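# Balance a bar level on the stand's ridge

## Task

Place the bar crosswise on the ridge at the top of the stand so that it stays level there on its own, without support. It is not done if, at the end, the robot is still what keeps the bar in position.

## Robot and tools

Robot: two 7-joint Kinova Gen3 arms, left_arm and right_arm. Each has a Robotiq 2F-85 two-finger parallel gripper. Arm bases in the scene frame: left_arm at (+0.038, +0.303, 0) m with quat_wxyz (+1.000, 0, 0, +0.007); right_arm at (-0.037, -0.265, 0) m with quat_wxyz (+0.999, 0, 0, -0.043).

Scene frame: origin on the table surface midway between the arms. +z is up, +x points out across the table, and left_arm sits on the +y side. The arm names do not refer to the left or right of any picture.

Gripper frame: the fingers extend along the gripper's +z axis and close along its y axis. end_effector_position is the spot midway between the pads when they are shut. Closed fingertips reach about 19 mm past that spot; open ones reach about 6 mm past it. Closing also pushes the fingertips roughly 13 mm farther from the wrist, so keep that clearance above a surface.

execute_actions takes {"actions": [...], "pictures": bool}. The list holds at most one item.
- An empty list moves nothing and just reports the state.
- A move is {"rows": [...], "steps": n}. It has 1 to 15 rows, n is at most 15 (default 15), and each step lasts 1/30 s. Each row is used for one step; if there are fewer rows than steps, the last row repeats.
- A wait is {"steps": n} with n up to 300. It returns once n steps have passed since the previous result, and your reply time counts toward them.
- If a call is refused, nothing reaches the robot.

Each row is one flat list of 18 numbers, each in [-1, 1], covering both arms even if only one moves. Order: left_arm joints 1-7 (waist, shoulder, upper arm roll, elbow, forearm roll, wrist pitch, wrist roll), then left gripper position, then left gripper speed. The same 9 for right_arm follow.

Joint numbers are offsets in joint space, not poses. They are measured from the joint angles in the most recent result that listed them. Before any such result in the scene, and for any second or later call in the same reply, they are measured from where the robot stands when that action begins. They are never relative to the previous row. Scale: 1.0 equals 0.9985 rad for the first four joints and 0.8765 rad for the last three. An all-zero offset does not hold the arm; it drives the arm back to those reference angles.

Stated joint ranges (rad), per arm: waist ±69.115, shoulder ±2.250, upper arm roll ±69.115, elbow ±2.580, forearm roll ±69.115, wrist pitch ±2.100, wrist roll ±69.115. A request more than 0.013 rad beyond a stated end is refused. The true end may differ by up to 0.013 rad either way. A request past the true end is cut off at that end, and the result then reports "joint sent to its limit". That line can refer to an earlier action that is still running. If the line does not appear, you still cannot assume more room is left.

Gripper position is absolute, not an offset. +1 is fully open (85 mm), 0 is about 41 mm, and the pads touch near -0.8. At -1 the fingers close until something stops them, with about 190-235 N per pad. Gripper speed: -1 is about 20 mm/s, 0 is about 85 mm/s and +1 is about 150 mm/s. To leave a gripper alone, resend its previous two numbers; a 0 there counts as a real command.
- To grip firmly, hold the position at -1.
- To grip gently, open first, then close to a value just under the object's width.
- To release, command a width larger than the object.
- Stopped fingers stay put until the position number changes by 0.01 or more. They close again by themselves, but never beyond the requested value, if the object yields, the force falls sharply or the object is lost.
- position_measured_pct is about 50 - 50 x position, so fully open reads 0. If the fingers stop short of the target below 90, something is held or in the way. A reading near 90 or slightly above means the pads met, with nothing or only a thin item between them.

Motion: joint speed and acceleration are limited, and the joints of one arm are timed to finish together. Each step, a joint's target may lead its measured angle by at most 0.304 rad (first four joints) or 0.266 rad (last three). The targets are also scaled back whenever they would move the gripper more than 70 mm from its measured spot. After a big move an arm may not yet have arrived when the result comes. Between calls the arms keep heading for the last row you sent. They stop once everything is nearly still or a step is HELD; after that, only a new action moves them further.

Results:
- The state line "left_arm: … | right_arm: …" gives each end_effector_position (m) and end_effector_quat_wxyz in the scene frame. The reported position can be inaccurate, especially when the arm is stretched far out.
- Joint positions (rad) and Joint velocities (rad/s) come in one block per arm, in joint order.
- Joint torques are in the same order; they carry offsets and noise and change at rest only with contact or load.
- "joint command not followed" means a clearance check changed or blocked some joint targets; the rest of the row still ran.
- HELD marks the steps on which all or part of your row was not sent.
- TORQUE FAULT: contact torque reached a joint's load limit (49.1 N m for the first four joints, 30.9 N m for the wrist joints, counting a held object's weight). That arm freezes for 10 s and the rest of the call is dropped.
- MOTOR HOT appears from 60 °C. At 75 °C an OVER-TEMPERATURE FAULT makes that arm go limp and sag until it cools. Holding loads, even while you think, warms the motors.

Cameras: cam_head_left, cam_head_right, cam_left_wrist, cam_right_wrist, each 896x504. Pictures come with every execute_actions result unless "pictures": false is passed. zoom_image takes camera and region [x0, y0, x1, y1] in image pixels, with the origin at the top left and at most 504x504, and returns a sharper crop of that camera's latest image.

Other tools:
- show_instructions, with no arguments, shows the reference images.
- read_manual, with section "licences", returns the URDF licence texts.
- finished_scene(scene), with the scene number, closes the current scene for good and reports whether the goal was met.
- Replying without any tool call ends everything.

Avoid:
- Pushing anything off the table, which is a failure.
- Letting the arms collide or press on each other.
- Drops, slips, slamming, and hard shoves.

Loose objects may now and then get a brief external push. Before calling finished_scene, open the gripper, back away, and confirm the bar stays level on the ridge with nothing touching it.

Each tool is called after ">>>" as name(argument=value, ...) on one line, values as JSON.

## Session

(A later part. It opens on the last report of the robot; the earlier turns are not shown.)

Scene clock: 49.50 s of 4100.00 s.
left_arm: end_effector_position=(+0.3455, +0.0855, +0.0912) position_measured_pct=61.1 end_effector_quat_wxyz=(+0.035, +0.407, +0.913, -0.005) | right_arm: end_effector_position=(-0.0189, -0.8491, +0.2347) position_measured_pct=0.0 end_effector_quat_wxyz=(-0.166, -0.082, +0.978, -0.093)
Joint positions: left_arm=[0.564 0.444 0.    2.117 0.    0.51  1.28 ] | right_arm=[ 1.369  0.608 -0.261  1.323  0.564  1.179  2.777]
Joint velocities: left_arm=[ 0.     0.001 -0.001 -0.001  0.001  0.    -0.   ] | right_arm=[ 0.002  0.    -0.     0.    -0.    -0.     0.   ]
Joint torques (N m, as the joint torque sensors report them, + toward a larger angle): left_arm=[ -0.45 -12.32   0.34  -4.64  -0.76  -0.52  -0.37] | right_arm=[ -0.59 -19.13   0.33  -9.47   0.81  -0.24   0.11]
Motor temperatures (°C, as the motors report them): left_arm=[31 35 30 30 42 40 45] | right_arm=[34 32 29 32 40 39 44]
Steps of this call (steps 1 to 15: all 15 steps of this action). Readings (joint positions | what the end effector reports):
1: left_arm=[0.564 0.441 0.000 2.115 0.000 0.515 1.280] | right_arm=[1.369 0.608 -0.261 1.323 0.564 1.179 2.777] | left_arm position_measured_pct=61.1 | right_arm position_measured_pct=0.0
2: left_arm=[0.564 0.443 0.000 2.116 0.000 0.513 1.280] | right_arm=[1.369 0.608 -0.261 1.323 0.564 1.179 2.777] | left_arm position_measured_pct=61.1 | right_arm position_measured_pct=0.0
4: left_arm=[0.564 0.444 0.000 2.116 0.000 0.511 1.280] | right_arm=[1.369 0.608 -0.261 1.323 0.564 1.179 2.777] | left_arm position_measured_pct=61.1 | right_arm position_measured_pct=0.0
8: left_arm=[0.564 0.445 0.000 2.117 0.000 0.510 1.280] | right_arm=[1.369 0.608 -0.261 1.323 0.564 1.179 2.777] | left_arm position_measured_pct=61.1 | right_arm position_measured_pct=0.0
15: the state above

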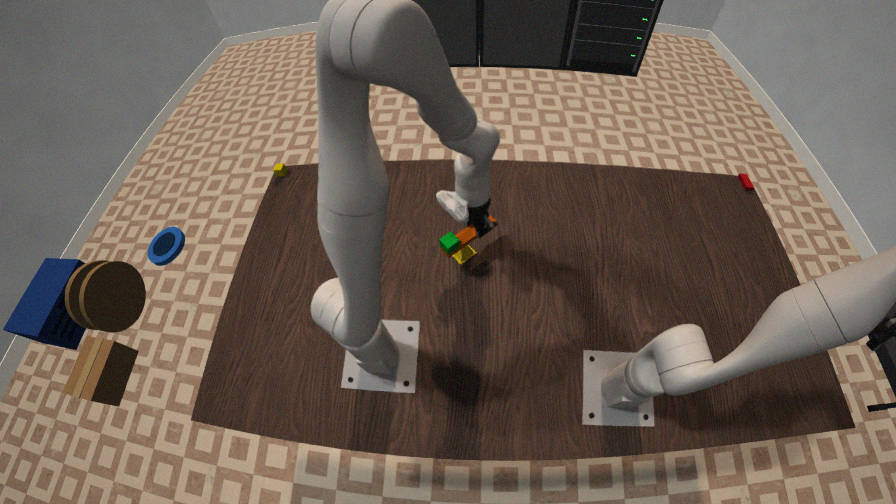

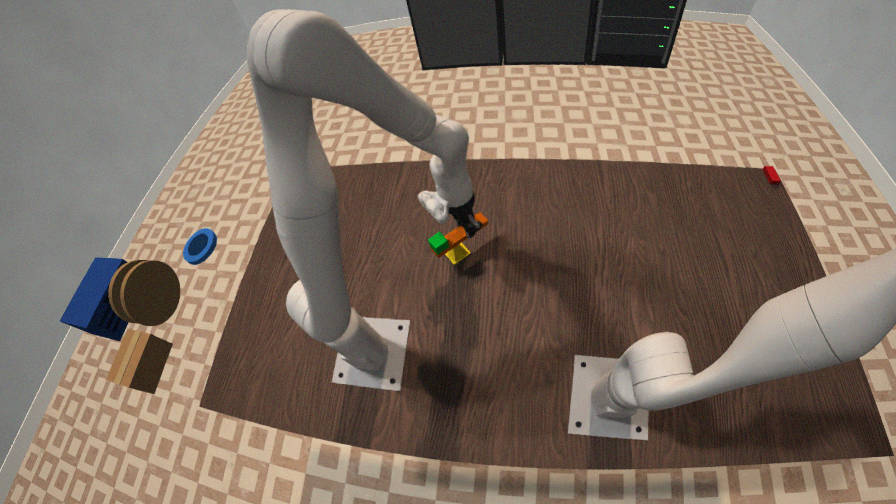

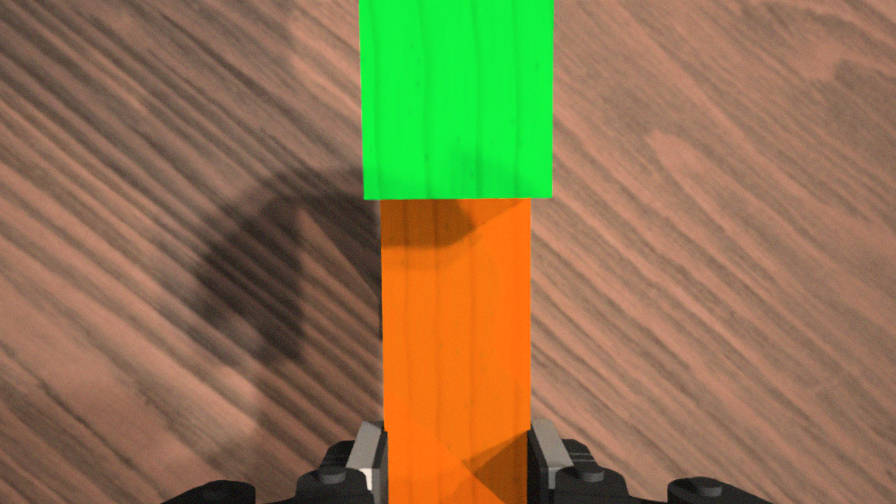

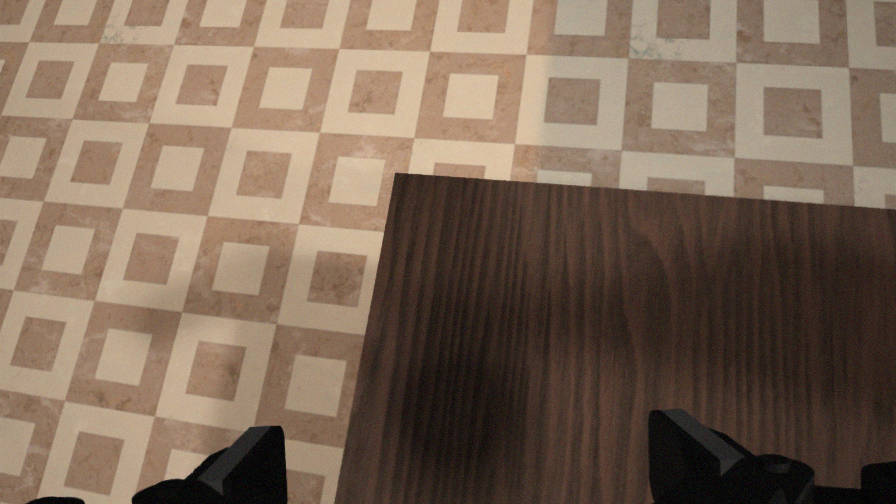

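>>> execute_actions(actions=[{"rows":[[0,0,0,0,0,0,0,-0.5,0,0,0,0,0,0,0,0,1,0]],"steps":8}], pictures=false)

>>> execute_actions(actions=[{"rows":[[0,0,0,0,0,0,0,-0.12,0,0,0,0,0,0,0,0,1,0]],"steps":9}], pictures=false)

>>> execute_actions(actions=[{"rows":[[0,0,0,0,0,0,0,-0.24,0,0,0,0,0,0,0,0,1,0]],"steps":10}])

Scene clock: 53.10 s of 4100.00 s.
left_arm: end_effector_position=(+0.3455, +0.0856, +0.0914) position_measured_pct=61.1 end_effector_quat_wxyz=(+0.035, +0.407, +0.913, -0.005) | right_arm: end_effector_position=(-0.0189, -0.8491, +0.2347) position_measured_pct=0.0 end_effector_quat_wxyz=(-0.166, -0.082, +0.978, -0.093)
Joint positions: left_arm=[0.564 0.444 0.    2.117 0.    0.51  1.28 ] | right_arm=[ 1.369  0.608 -0.261  1.323  0.564  1.179  2.777]
Joint velocities: left_arm=[ 0.001 -0.    -0.    -0.    -0.002  0.     0.   ] | right_arm=[-0.002 -0.001  0.    -0.     0.     0.     0.   ]
Joint torques (N m, as the joint torque sensors report them, + toward a larger angle): left_arm=[  0.11 -12.91  -0.65  -4.87  -0.24  -0.28  -0.23] | right_arm=[ -0.59 -19.01   0.22  -9.39   0.69  -0.1    0.2 ]
Motor temperatures (°C, as the motors report them): left_arm=[31 35 30 30 42 40 45] | right_arm=[34 32 29 32 40 39 44]
Steps of this call (steps 1 to 15: the robot went on to your last target; steps 16 to 90: nothing new was sent; then 0.33 s passed at rest; steps 91 to 98: all 8 steps of this action). Readings (joint positions | what the end effector reports):
91: left_arm=[0.564 0.444 0.000 2.117 0.000 0.510 1.280] | right_arm=[1.369 0.608 -0.261 1.323 0.564 1.179 2.777] | left_arm position_measured_pct=61.1 | right_arm position_measured_pct=0.0
92: left_arm=[0.564 0.444 0.000 2.117 0.000 0.510 1.280] | right_arm=[1.369 0.608 -0.261 1.323 0.564 1.179 2.777] | left_arm position_measured_pct=61.1 | right_arm position_measured_pct=0.0
94: left_arm=[0.564 0.444 0.000 2.117 0.000 0.510 1.280] | right_arm=[1.369 0.608 -0.261 1.323 0.564 1.179 2.777] | left_arm position_measured_pct=61.1 | right_arm position_measured_pct=0.0
98: the state above

Scene clock: 53.40 s of 4100.00 s.
left_arm: end_effector_position=(+0.3455, +0.0856, +0.0914) position_measured_pct=56.0 end_effector_quat_wxyz=(+0.035, +0.407, +0.913, -0.005) | right_arm: end_effector_position=(-0.0189, -0.8491, +0.2347) position_measured_pct=0.0 end_effector_quat_wxyz=(-0.166, -0.082, +0.978, -0.093)
Joint positions: left_arm=[0.564 0.444 0.    2.117 0.    0.51  1.28 ] | right_arm=[ 1.369  0.608 -0.261  1.323  0.564  1.179  2.777]
Joint velocities: left_arm=[-0.    -0.001 -0.     0.     0.    -0.    -0.   ] | right_arm=[ 0.     0.    -0.     0.     0.     0.     0.001]
Joint torques (N m, as the joint torque sensors report them, + toward a larger angle): left_arm=[ -0.13 -13.3    0.41  -5.4   -0.3   -0.36  -0.19] | right_arm=[ -0.64 -19.     0.35  -9.11   0.9   -0.06   0.21]
Motor temperatures (°C, as the motors report them): left_arm=[31 35 30 30 42 40 45] | right_arm=[34 32 29 32 40 39 44]
Steps of this call (steps 1 to 9: all 9 steps of this action). Readings (joint positions | what the end effector reports):
1: left_arm=[0.564 0.444 0.000 2.117 0.000 0.510 1.280] | right_arm=[1.369 0.608 -0.261 1.323 0.564 1.179 2.777] | left_arm position_measured_pct=61.1 | right_arm position_measured_pct=0.0
2: left_arm=[0.564 0.444 0.000 2.117 0.000 0.510 1.280] | right_arm=[1.369 0.608 -0.261 1.323 0.564 1.179 2.777] | left_arm position_measured_pct=61.1 | right_arm position_measured_pct=0.0
4: left_arm=[0.564 0.444 0.000 2.117 0.000 0.510 1.280] | right_arm=[1.369 0.608 -0.261 1.323 0.564 1.179 2.777] | left_arm position_measured_pct=57.5 | right_arm position_measured_pct=0.0
8: left_arm=[0.564 0.444 0.000 2.117 0.000 0.510 1.280] | right_arm=[1.369 0.608 -0.261 1.323 0.564 1.179 2.777] | left_arm position_measured_pct=56.3 | right_arm position_measured_pct=0.0
9: the state above

Scene clock: 53.73 s of 4100.00 s.
left_arm: end_effector_position=(+0.3455, +0.0855, +0.0915) position_measured_pct=58.7 end_effector_quat_wxyz=(+0.035, +0.407, +0.913, -0.005) | right_arm: end_effector_position=(-0.0189, -0.8491, +0.2347) position_measured_pct=0.0 end_effector_quat_wxyz=(-0.166, -0.082, +0.978, -0.093)
Joint positions: left_arm=[0.564 0.444 0.    2.117 0.    0.51  1.28 ] | right_arm=[ 1.369  0.608 -0.261  1.323  0.564  1.179  2.777]
Joint velocities: left_arm=[-0.     0.     0.     0.001  0.001 -0.001 -0.   ] | right_arm=[-0.001  0.     0.    -0.     0.    -0.     0.001]
Joint torques (N m, as the joint torque sensors report them, + toward a larger angle): left_arm=[ -0.2  -12.86  -0.58  -4.72  -0.43  -0.34  -0.14] | right_arm=[ -0.82 -19.05   0.02  -9.23   0.73  -0.22   0.14]
Motor temperatures (°C, as the motors report them): left_arm=[31 35 30 30 42 40 45] | right_arm=[34 32 29 32 40 39 44]
Steps of this call (steps 1 to 10: all 10 steps of this action). Readings (joint positions | what the end effector reports):
1: left_arm=[0.564 0.444 0.000 2.117 0.000 0.510 1.280] | right_arm=[1.369 0.608 -0.261 1.323 0.564 1.179 2.777] | left_arm position_measured_pct=56.0 | right_arm position_measured_pct=0.0
2: left_arm=[0.564 0.444 0.000 2.117 0.000 0.510 1.280] | right_arm=[1.369 0.608 -0.261 1.323 0.564 1.179 2.777] | left_arm position_measured_pct=56.7 | right_arm position_measured_pct=0.0
4: left_arm=[0.564 0.444 0.000 2.117 0.000 0.510 1.280] | right_arm=[1.369 0.608 -0.261 1.323 0.564 1.179 2.777] | left_arm position_measured_pct=58.7 | right_arm position_measured_pct=0.0
8: left_arm=[0.564 0.444 0.000 2.117 0.000 0.510 1.280] | right_arm=[1.369 0.608 -0.261 1.323 0.564 1.179 2.777] | left_arm position_measured_pct=58.7 | right_arm position_measured_pct=0.0
10: the state above

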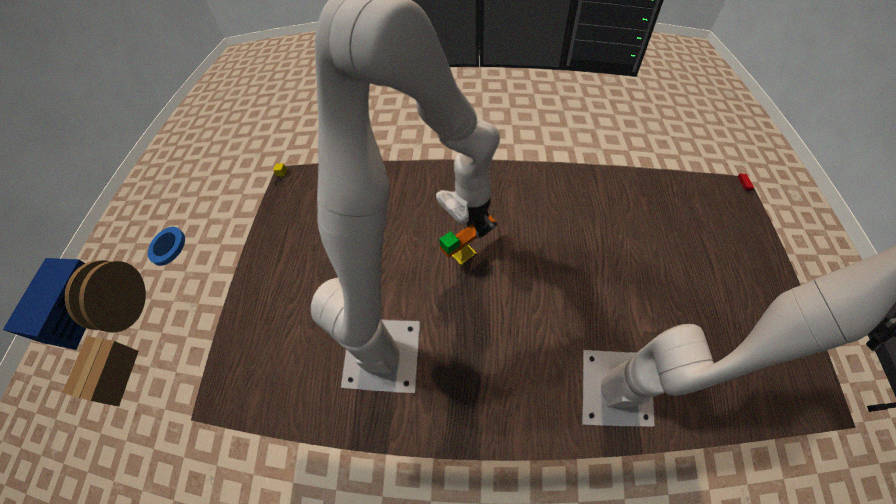

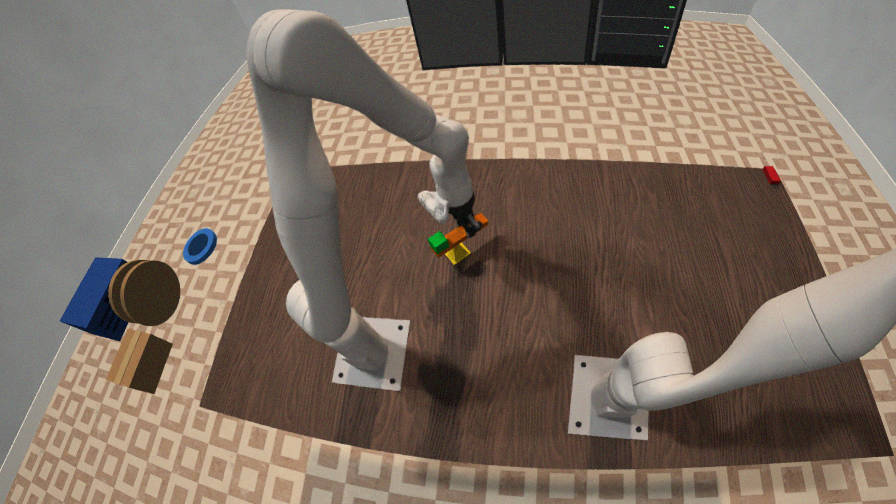

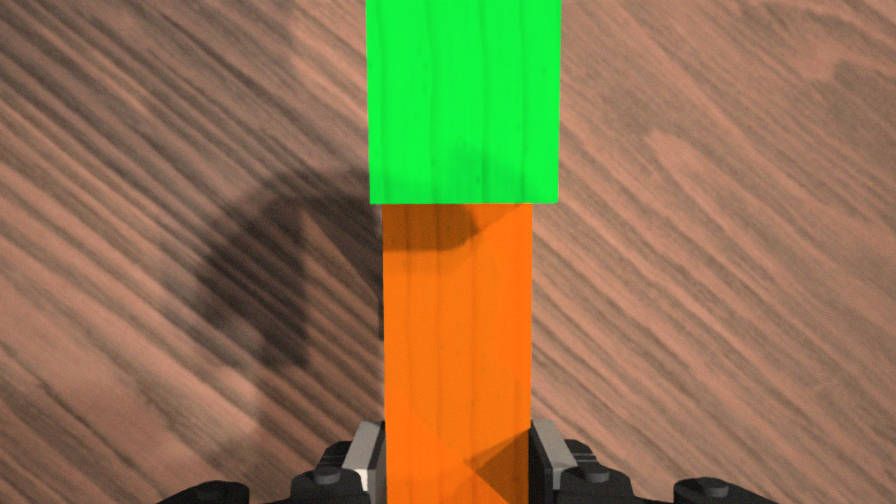

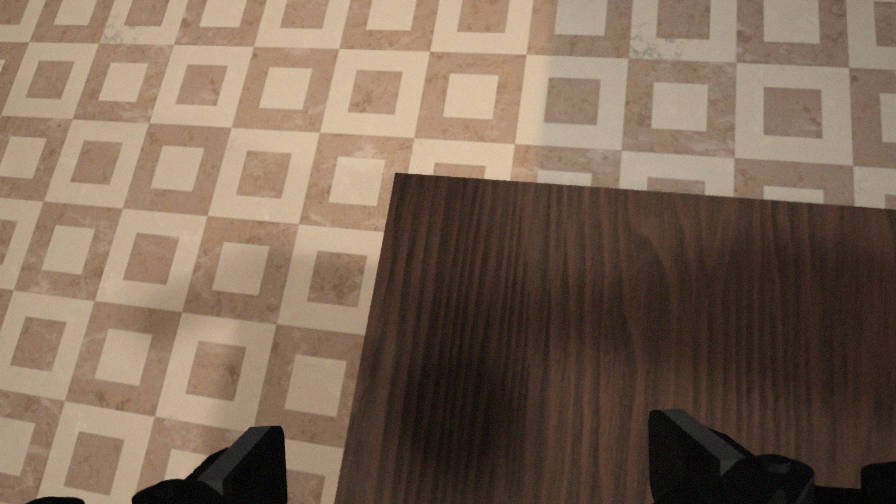

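Ambiguous (settling or slow tip); repeat the test.

>>> execute_actions(actions=[{"rows":[[0,0,0,0,0,0,0,-0.12,0,0,0,0,0,0,0,0,1,0]],"steps":10}], pictures=false)

>>> execute_actions(actions=[{"rows":[[0,0,0,0,0,0,0,-0.24,0,0,0,0,0,0,0,0,1,0]],"steps":10}])

Scene clock: 56.70 s of 4100.00 s.
left_arm: end_effector_position=(+0.3455, +0.0855, +0.0915) position_measured_pct=56.0 end_effector_quat_wxyz=(+0.035, +0.407, +0.913, -0.005) | right_arm: end_effector_position=(-0.0189, -0.8491, +0.2347) position_measured_pct=0.0 end_effector_quat_wxyz=(-0.166, -0.082, +0.978, -0.093)
Joint positions: left_arm=[0.564 0.444 0.    2.117 0.    0.51  1.28 ] | right_arm=[ 1.369  0.608 -0.261  1.323  0.564  1.179  2.777]
Joint velocities: left_arm=[ 0.    -0.    -0.     0.     0.001 -0.     0.001] | right_arm=[-0.001 -0.001 -0.001  0.     0.    -0.     0.   ]
Joint torques (N m, as the joint torque sensors report them, + toward a larger angle): left_arm=[ -0.01 -13.76  -0.06  -4.45  -0.18  -0.42  -0.28] | right_arm=[ -0.7  -19.21   0.13  -8.99   0.82  -0.2    0.21]
Motor temperatures (°C, as the motors report them): left_arm=[31 35 30 30 42 40 45] | right_arm=[34 32 29 33 40 39 44]
Steps of this call (steps 1 to 15: the robot went on to your last target; steps 16 to 79: nothing new was sent; steps 80 to 89: all 10 steps of this action). Readings (joint positions | what the end effector reports):
80: left_arm=[0.564 0.444 0.000 2.117 0.000 0.510 1.280] | right_arm=[1.369 0.608 -0.261 1.323 0.564 1.179 2.777] | left_arm position_measured_pct=58.7 | right_arm position_measured_pct=0.0
81: left_arm=[0.564 0.444 0.000 2.117 0.000 0.510 1.280] | right_arm=[1.369 0.608 -0.261 1.323 0.564 1.179 2.777] | left_arm position_measured_pct=58.7 | right_arm position_measured_pct=0.0
83: left_arm=[0.564 0.444 0.000 2.117 0.000 0.510 1.280] | right_arm=[1.369 0.608 -0.261 1.323 0.564 1.179 2.777] | left_arm position_measured_pct=56.7 | right_arm position_measured_pct=0.0
87: left_arm=[0.564 0.444 0.000 2.117 0.000 0.510 1.280] | right_arm=[1.369 0.608 -0.261 1.323 0.564 1.179 2.777] | left_arm position_measured_pct=56.0 | right_arm position_measured_pct=0.0
89: the state above

Scene clock: 57.03 s of 4100.00 s.
left_arm: end_effector_position=(+0.3455, +0.0855, +0.0917) position_measured_pct=58.7 end_effector_quat_wxyz=(+0.035, +0.407, +0.913, -0.005) | right_arm: end_effector_position=(-0.0189, -0.8491, +0.2347) position_measured_pct=0.0 end_effector_quat_wxyz=(-0.166, -0.082, +0.978, -0.093)
Joint positions: left_arm=[0.564 0.443 0.    2.117 0.    0.51  1.28 ] | right_arm=[ 1.369  0.608 -0.261  1.323  0.564  1.179  2.777]
Joint velocities: left_arm=[-0.     0.    -0.     0.     0.     0.     0.001] | right_arm=[-0.    -0.     0.001  0.     0.     0.    -0.001]
Joint torques (N m, as the joint torque sensors report them, + toward a larger angle): left_arm=[ -0.5  -12.81  -0.27  -4.8   -0.48  -0.27   0.02] | right_arm=[ -0.55 -18.95  -0.13  -9.2    0.9   -0.09   0.04]
Motor temperatures (°C, as the motors report them): left_arm=[31 35 30 30 42 40 45] | right_arm=[34 32 29 33 40 39 44]
Steps of this call (steps 1 to 10: all 10 steps of this action). Readings (joint positions | what the end effector reports):
1: left_arm=[0.564 0.444 0.000 2.117 0.000 0.510 1.280] | right_arm=[1.369 0.608 -0.261 1.323 0.564 1.179 2.777] | left_arm position_measured_pct=56.0 | right_arm position_measured_pct=0.0
2: left_arm=[0.564 0.444 0.000 2.117 0.000 0.510 1.280] | right_arm=[1.369 0.608 -0.261 1.323 0.564 1.179 2.777] | left_arm position_measured_pct=56.7 | right_arm position_measured_pct=0.0
4: left_arm=[0.564 0.443 0.000 2.117 0.000 0.510 1.280] | right_arm=[1.369 0.608 -0.261 1.323 0.564 1.179 2.777] | left_arm position_measured_pct=58.7 | right_arm position_measured_pct=0.0
8: left_arm=[0.564 0.443 0.000 2.117 0.000 0.510 1.280] | right_arm=[1.369 0.608 -0.261 1.323 0.564 1.179 2.777] | left_arm position_measured_pct=58.7 | right_arm position_measured_pct=0.0
10: the state above

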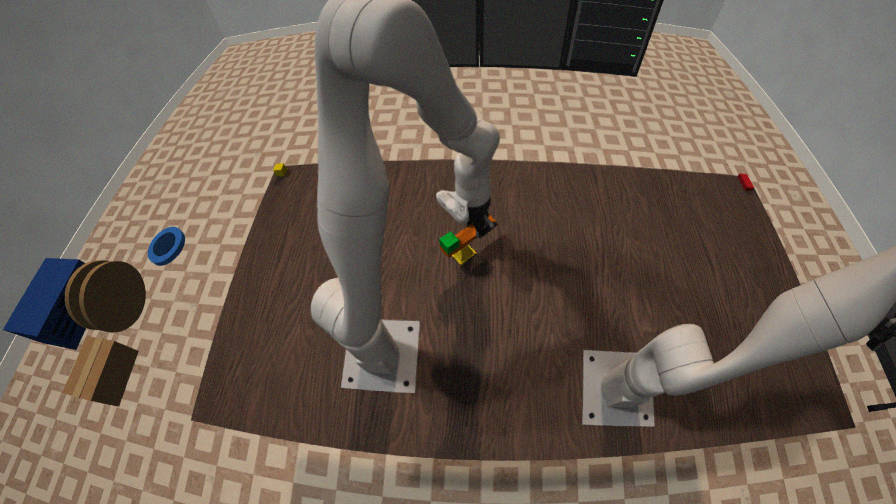

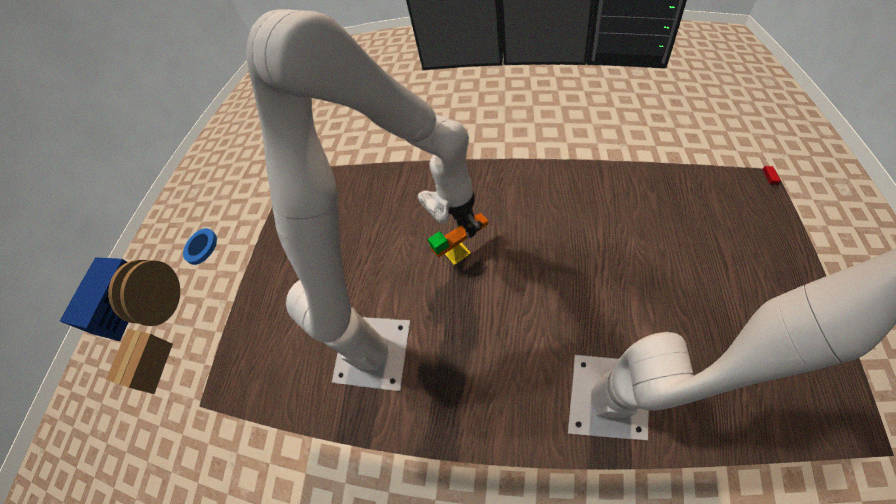

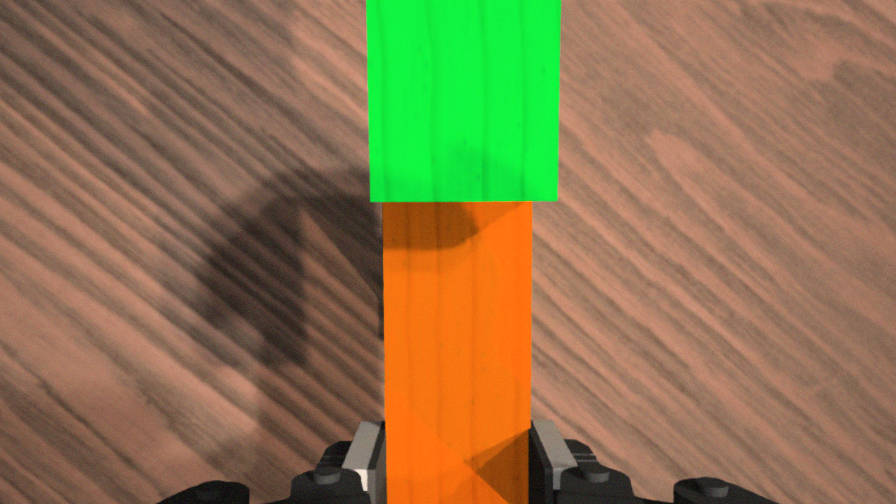

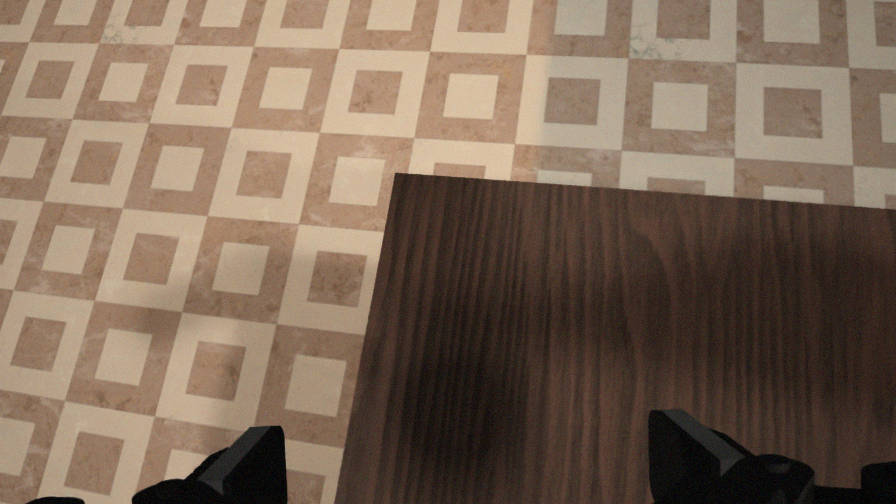

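>>> execute_actions(actions=[{"rows":[[0,0,0,0,0,0,0,0.5,0,0,0,0,0,0,0,0,1,0]]}], pictures=false)

>>> execute_actions(actions=[{"rows":[[0,-0.13,0,-0.08,0,0.24,0,0.5,0,0,0,0,0,0,0,0,1,0]]}], pictures=false)

>>> execute_actions(actions=[{"steps":60}])

Scene clock: 60.70 s of 4100.00 s.
left_arm: end_effector_position=(+0.3455, +0.0855, +0.0917) position_measured_pct=26.2 end_effector_quat_wxyz=(+0.035, +0.407, +0.913, -0.005) | right_arm: end_effector_position=(-0.0189, -0.8491, +0.2347) position_measured_pct=0.0 end_effector_quat_wxyz=(-0.166, -0.082, +0.978, -0.093)
Joint positions: left_arm=[0.564 0.443 0.    2.117 0.    0.51  1.28 ] | right_arm=[ 1.369  0.608 -0.261  1.323  0.564  1.179  2.777]
Joint velocities: left_arm=[ 0.  0.  0.  0. -0.  0.  0.] | right_arm=[ 0.001 -0.    -0.    -0.    -0.     0.    -0.001]
Joint torques (N m, as the joint torque sensors report them, + toward a larger angle): left_arm=[ -0.13 -12.88  -0.31  -4.9   -0.43  -0.27  -0.19] | right_arm=[ -0.58 -19.16   0.03  -9.34   0.72  -0.17  -0.04]
Motor temperatures (°C, as the motors report them): left_arm=[31 35 30 30 42 40 45] | right_arm=[34 32 29 33 40 39 44]
Steps of this call (steps 1 to 15: the robot went on to your last target; steps 16 to 90: nothing new was sent; then 0.17 s passed at rest; steps 91 to 105: all 15 steps of this action). Readings (joint positions | what the end effector reports):
91: left_arm=[0.564 0.443 0.000 2.117 0.000 0.510 1.280] | right_arm=[1.369 0.608 -0.261 1.323 0.564 1.179 2.777] | left_arm position_measured_pct=58.7 | right_arm position_measured_pct=0.0
92: left_arm=[0.564 0.443 0.000 2.117 0.000 0.510 1.280] | right_arm=[1.369 0.608 -0.261 1.323 0.564 1.179 2.777] | left_arm position_measured_pct=58.7 | right_arm position_measured_pct=0.0
94: left_arm=[0.564 0.443 0.000 2.117 0.000 0.510 1.280] | right_arm=[1.369 0.608 -0.261 1.323 0.564 1.179 2.777] | left_arm position_measured_pct=54.4 | right_arm position_measured_pct=0.0
98: left_arm=[0.564 0.443 0.000 2.117 0.000 0.510 1.280] | right_arm=[1.369 0.608 -0.261 1.323 0.564 1.179 2.777] | left_arm position_measured_pct=43.3 | right_arm position_measured_pct=0.0
105: the state above

Scene clock: 61.20 s of 4100.00 s.
left_arm: end_effector_position=(+0.3453, +0.0857, +0.1527) position_measured_pct=25.0 end_effector_quat_wxyz=(+0.034, +0.407, +0.913, -0.005) | right_arm: end_effector_position=(-0.0189, -0.8491, +0.2347) position_measured_pct=0.0 end_effector_quat_wxyz=(-0.166, -0.082, +0.978, -0.093)
Joint positions: left_arm=[0.564 0.315 0.    2.037 0.    0.721 1.28 ] | right_arm=[ 1.369  0.608 -0.261  1.323  0.564  1.179  2.777]
Joint velocities: left_arm=[ 0.001 -0.019  0.001 -0.003 -0.     0.003  0.   ] | right_arm=[ 0.001  0.001  0.     0.     0.    -0.    -0.001]
Joint torques (N m, as the joint torque sensors report them, + toward a larger angle): left_arm=[ -0.1  -11.76  -0.41  -6.58  -0.4   -0.05  -0.16] | right_arm=[ -0.21 -19.22   0.33  -9.34   0.84  -0.24  -0.01]
Motor temperatures (°C, as the motors report them): left_arm=[31 35 30 30 42 40 45] | right_arm=[34 32 29 33 40 39 44]
Steps of this call (steps 1 to 15: all 15 steps of this action). Readings (joint positions | what the end effector reports):
1: left_arm=[0.564 0.442 0.000 2.117 0.000 0.512 1.280] | right_arm=[1.369 0.608 -0.261 1.323 0.564 1.179 2.777] | left_arm position_measured_pct=25.4 | right_arm position_measured_pct=0.0
2: left_arm=[0.564 0.435 0.000 2.114 0.000 0.519 1.280] | right_arm=[1.369 0.608 -0.261 1.323 0.564 1.179 2.777] | left_arm position_measured_pct=25.4 | right_arm position_measured_pct=0.0
4: left_arm=[0.563 0.406 0.000 2.098 0.000 0.561 1.280] | right_arm=[1.369 0.608 -0.261 1.323 0.564 1.179 2.777] | left_arm position_measured_pct=25.0 | right_arm position_measured_pct=0.0
8: left_arm=[0.564 0.333 0.000 2.049 0.000 0.689 1.280] | right_arm=[1.369 0.608 -0.261 1.323 0.564 1.179 2.777] | left_arm position_measured_pct=25.0 | right_arm position_measured_pct=0.0
15: the state above

Scene clock: 63.20 s of 4100.00 s.
left_arm: end_effector_position=(+0.3455, +0.0855, +0.1535) position_measured_pct=25.0 end_effector_quat_wxyz=(+0.035, +0.407, +0.913, -0.005) | right_arm: end_effector_position=(-0.0189, -0.8491, +0.2347) position_measured_pct=0.0 end_effector_quat_wxyz=(-0.166, -0.082, +0.978, -0.093)
Joint positions: left_arm=[0.564 0.313 0.    2.037 0.    0.721 1.28 ] | right_arm=[ 1.369  0.608 -0.261  1.323  0.564  1.179  2.777]
Joint velocities: left_arm=[ 0. -0. -0. -0.  0. -0.  0.] | right_arm=[-0.001 -0.001  0.    -0.    -0.     0.    -0.   ]
Joint torques (N m, as the joint torque sensors report them, + toward a larger angle): left_arm=[  0.34 -12.3    0.16  -6.43  -0.5   -0.43  -0.21] | right_arm=[ -0.45 -19.1    0.42  -9.27   0.83  -0.13  -0.08]
Motor temperatures (°C, as the motors report them): left_arm=[31 35 30 30 42 40 45] | right_arm=[34 32 29 33 40 39 44]
Steps of this call (steps 1 to 15: the robot went on to your last target; steps 16 to 60: nothing new was sent). Readings (joint positions | what the end effector reports):
1: left_arm=[0.564 0.315 0.000 2.037 0.000 0.721 1.280] | right_arm=[1.369 0.608 -0.261 1.323 0.564 1.179 2.777] | left_arm position_measured_pct=25.0 | right_arm position_measured_pct=0.0
2: left_arm=[0.564 0.315 0.000 2.037 0.000 0.721 1.280] | right_arm=[1.369 0.608 -0.261 1.323 0.564 1.179 2.777] | left_arm position_measured_pct=25.0 | right_arm position_measured_pct=0.0
4: left_arm=[0.564 0.314 0.000 2.037 0.000 0.721 1.280] | right_arm=[1.369 0.608 -0.261 1.323 0.564 1.179 2.777] | left_arm position_measured_pct=25.0 | right_arm position_measured_pct=0.0
8: left_arm=[0.564 0.314 0.000 2.037 0.000 0.721 1.280] | right_arm=[1.369 0.608 -0.261 1.323 0.564 1.179 2.777] | left_arm position_measured_pct=25.0 | right_arm position_measured_pct=0.0
60: the state above
All arms were judged still, so your last target was given up. Only a new action makes them travel on or press farther. Fingers that are still opening or closing keep moving.

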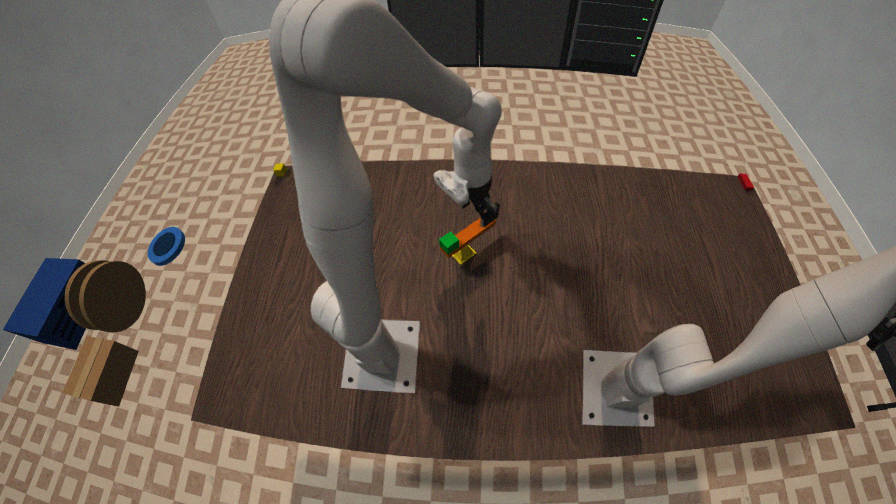

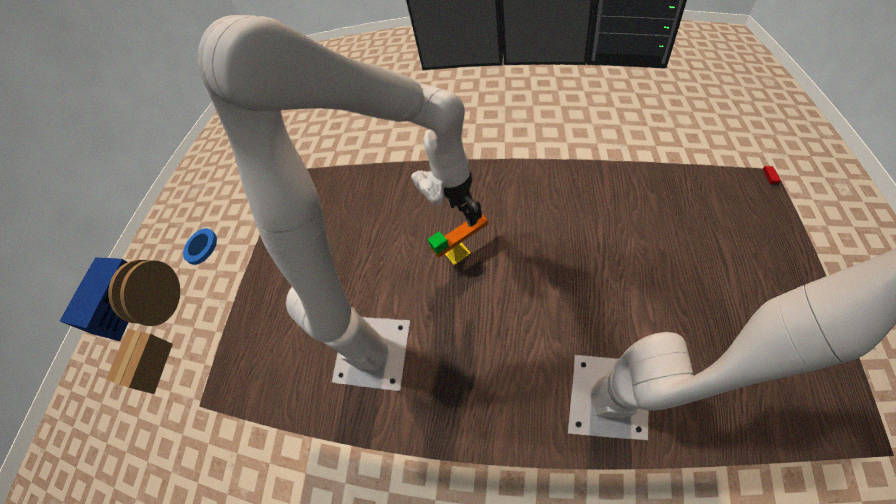

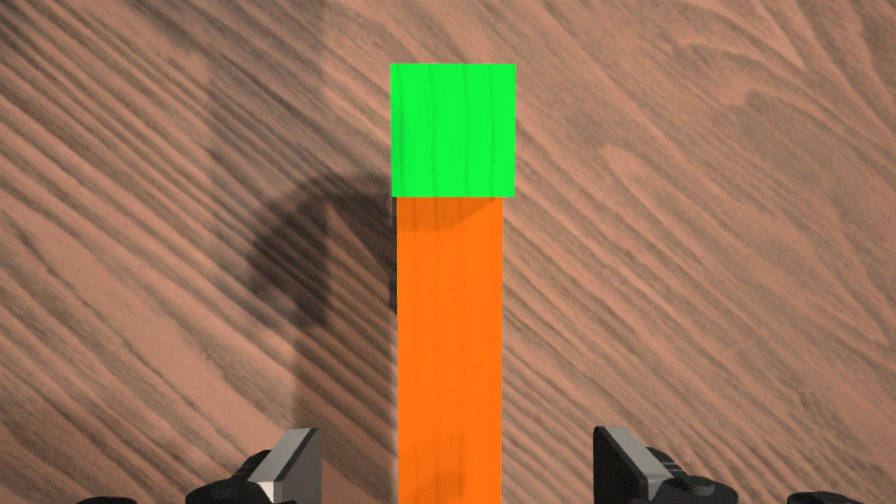

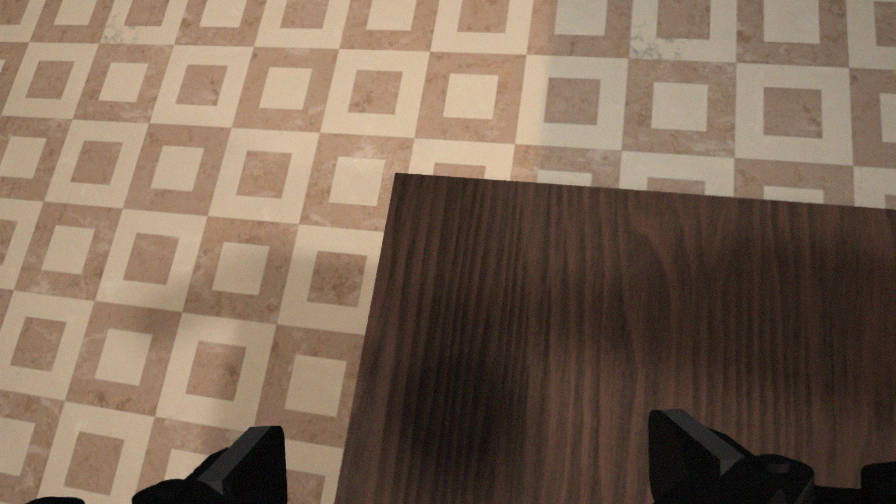

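>>> finished_scene(scene=2)

The scene is finished: the task was done.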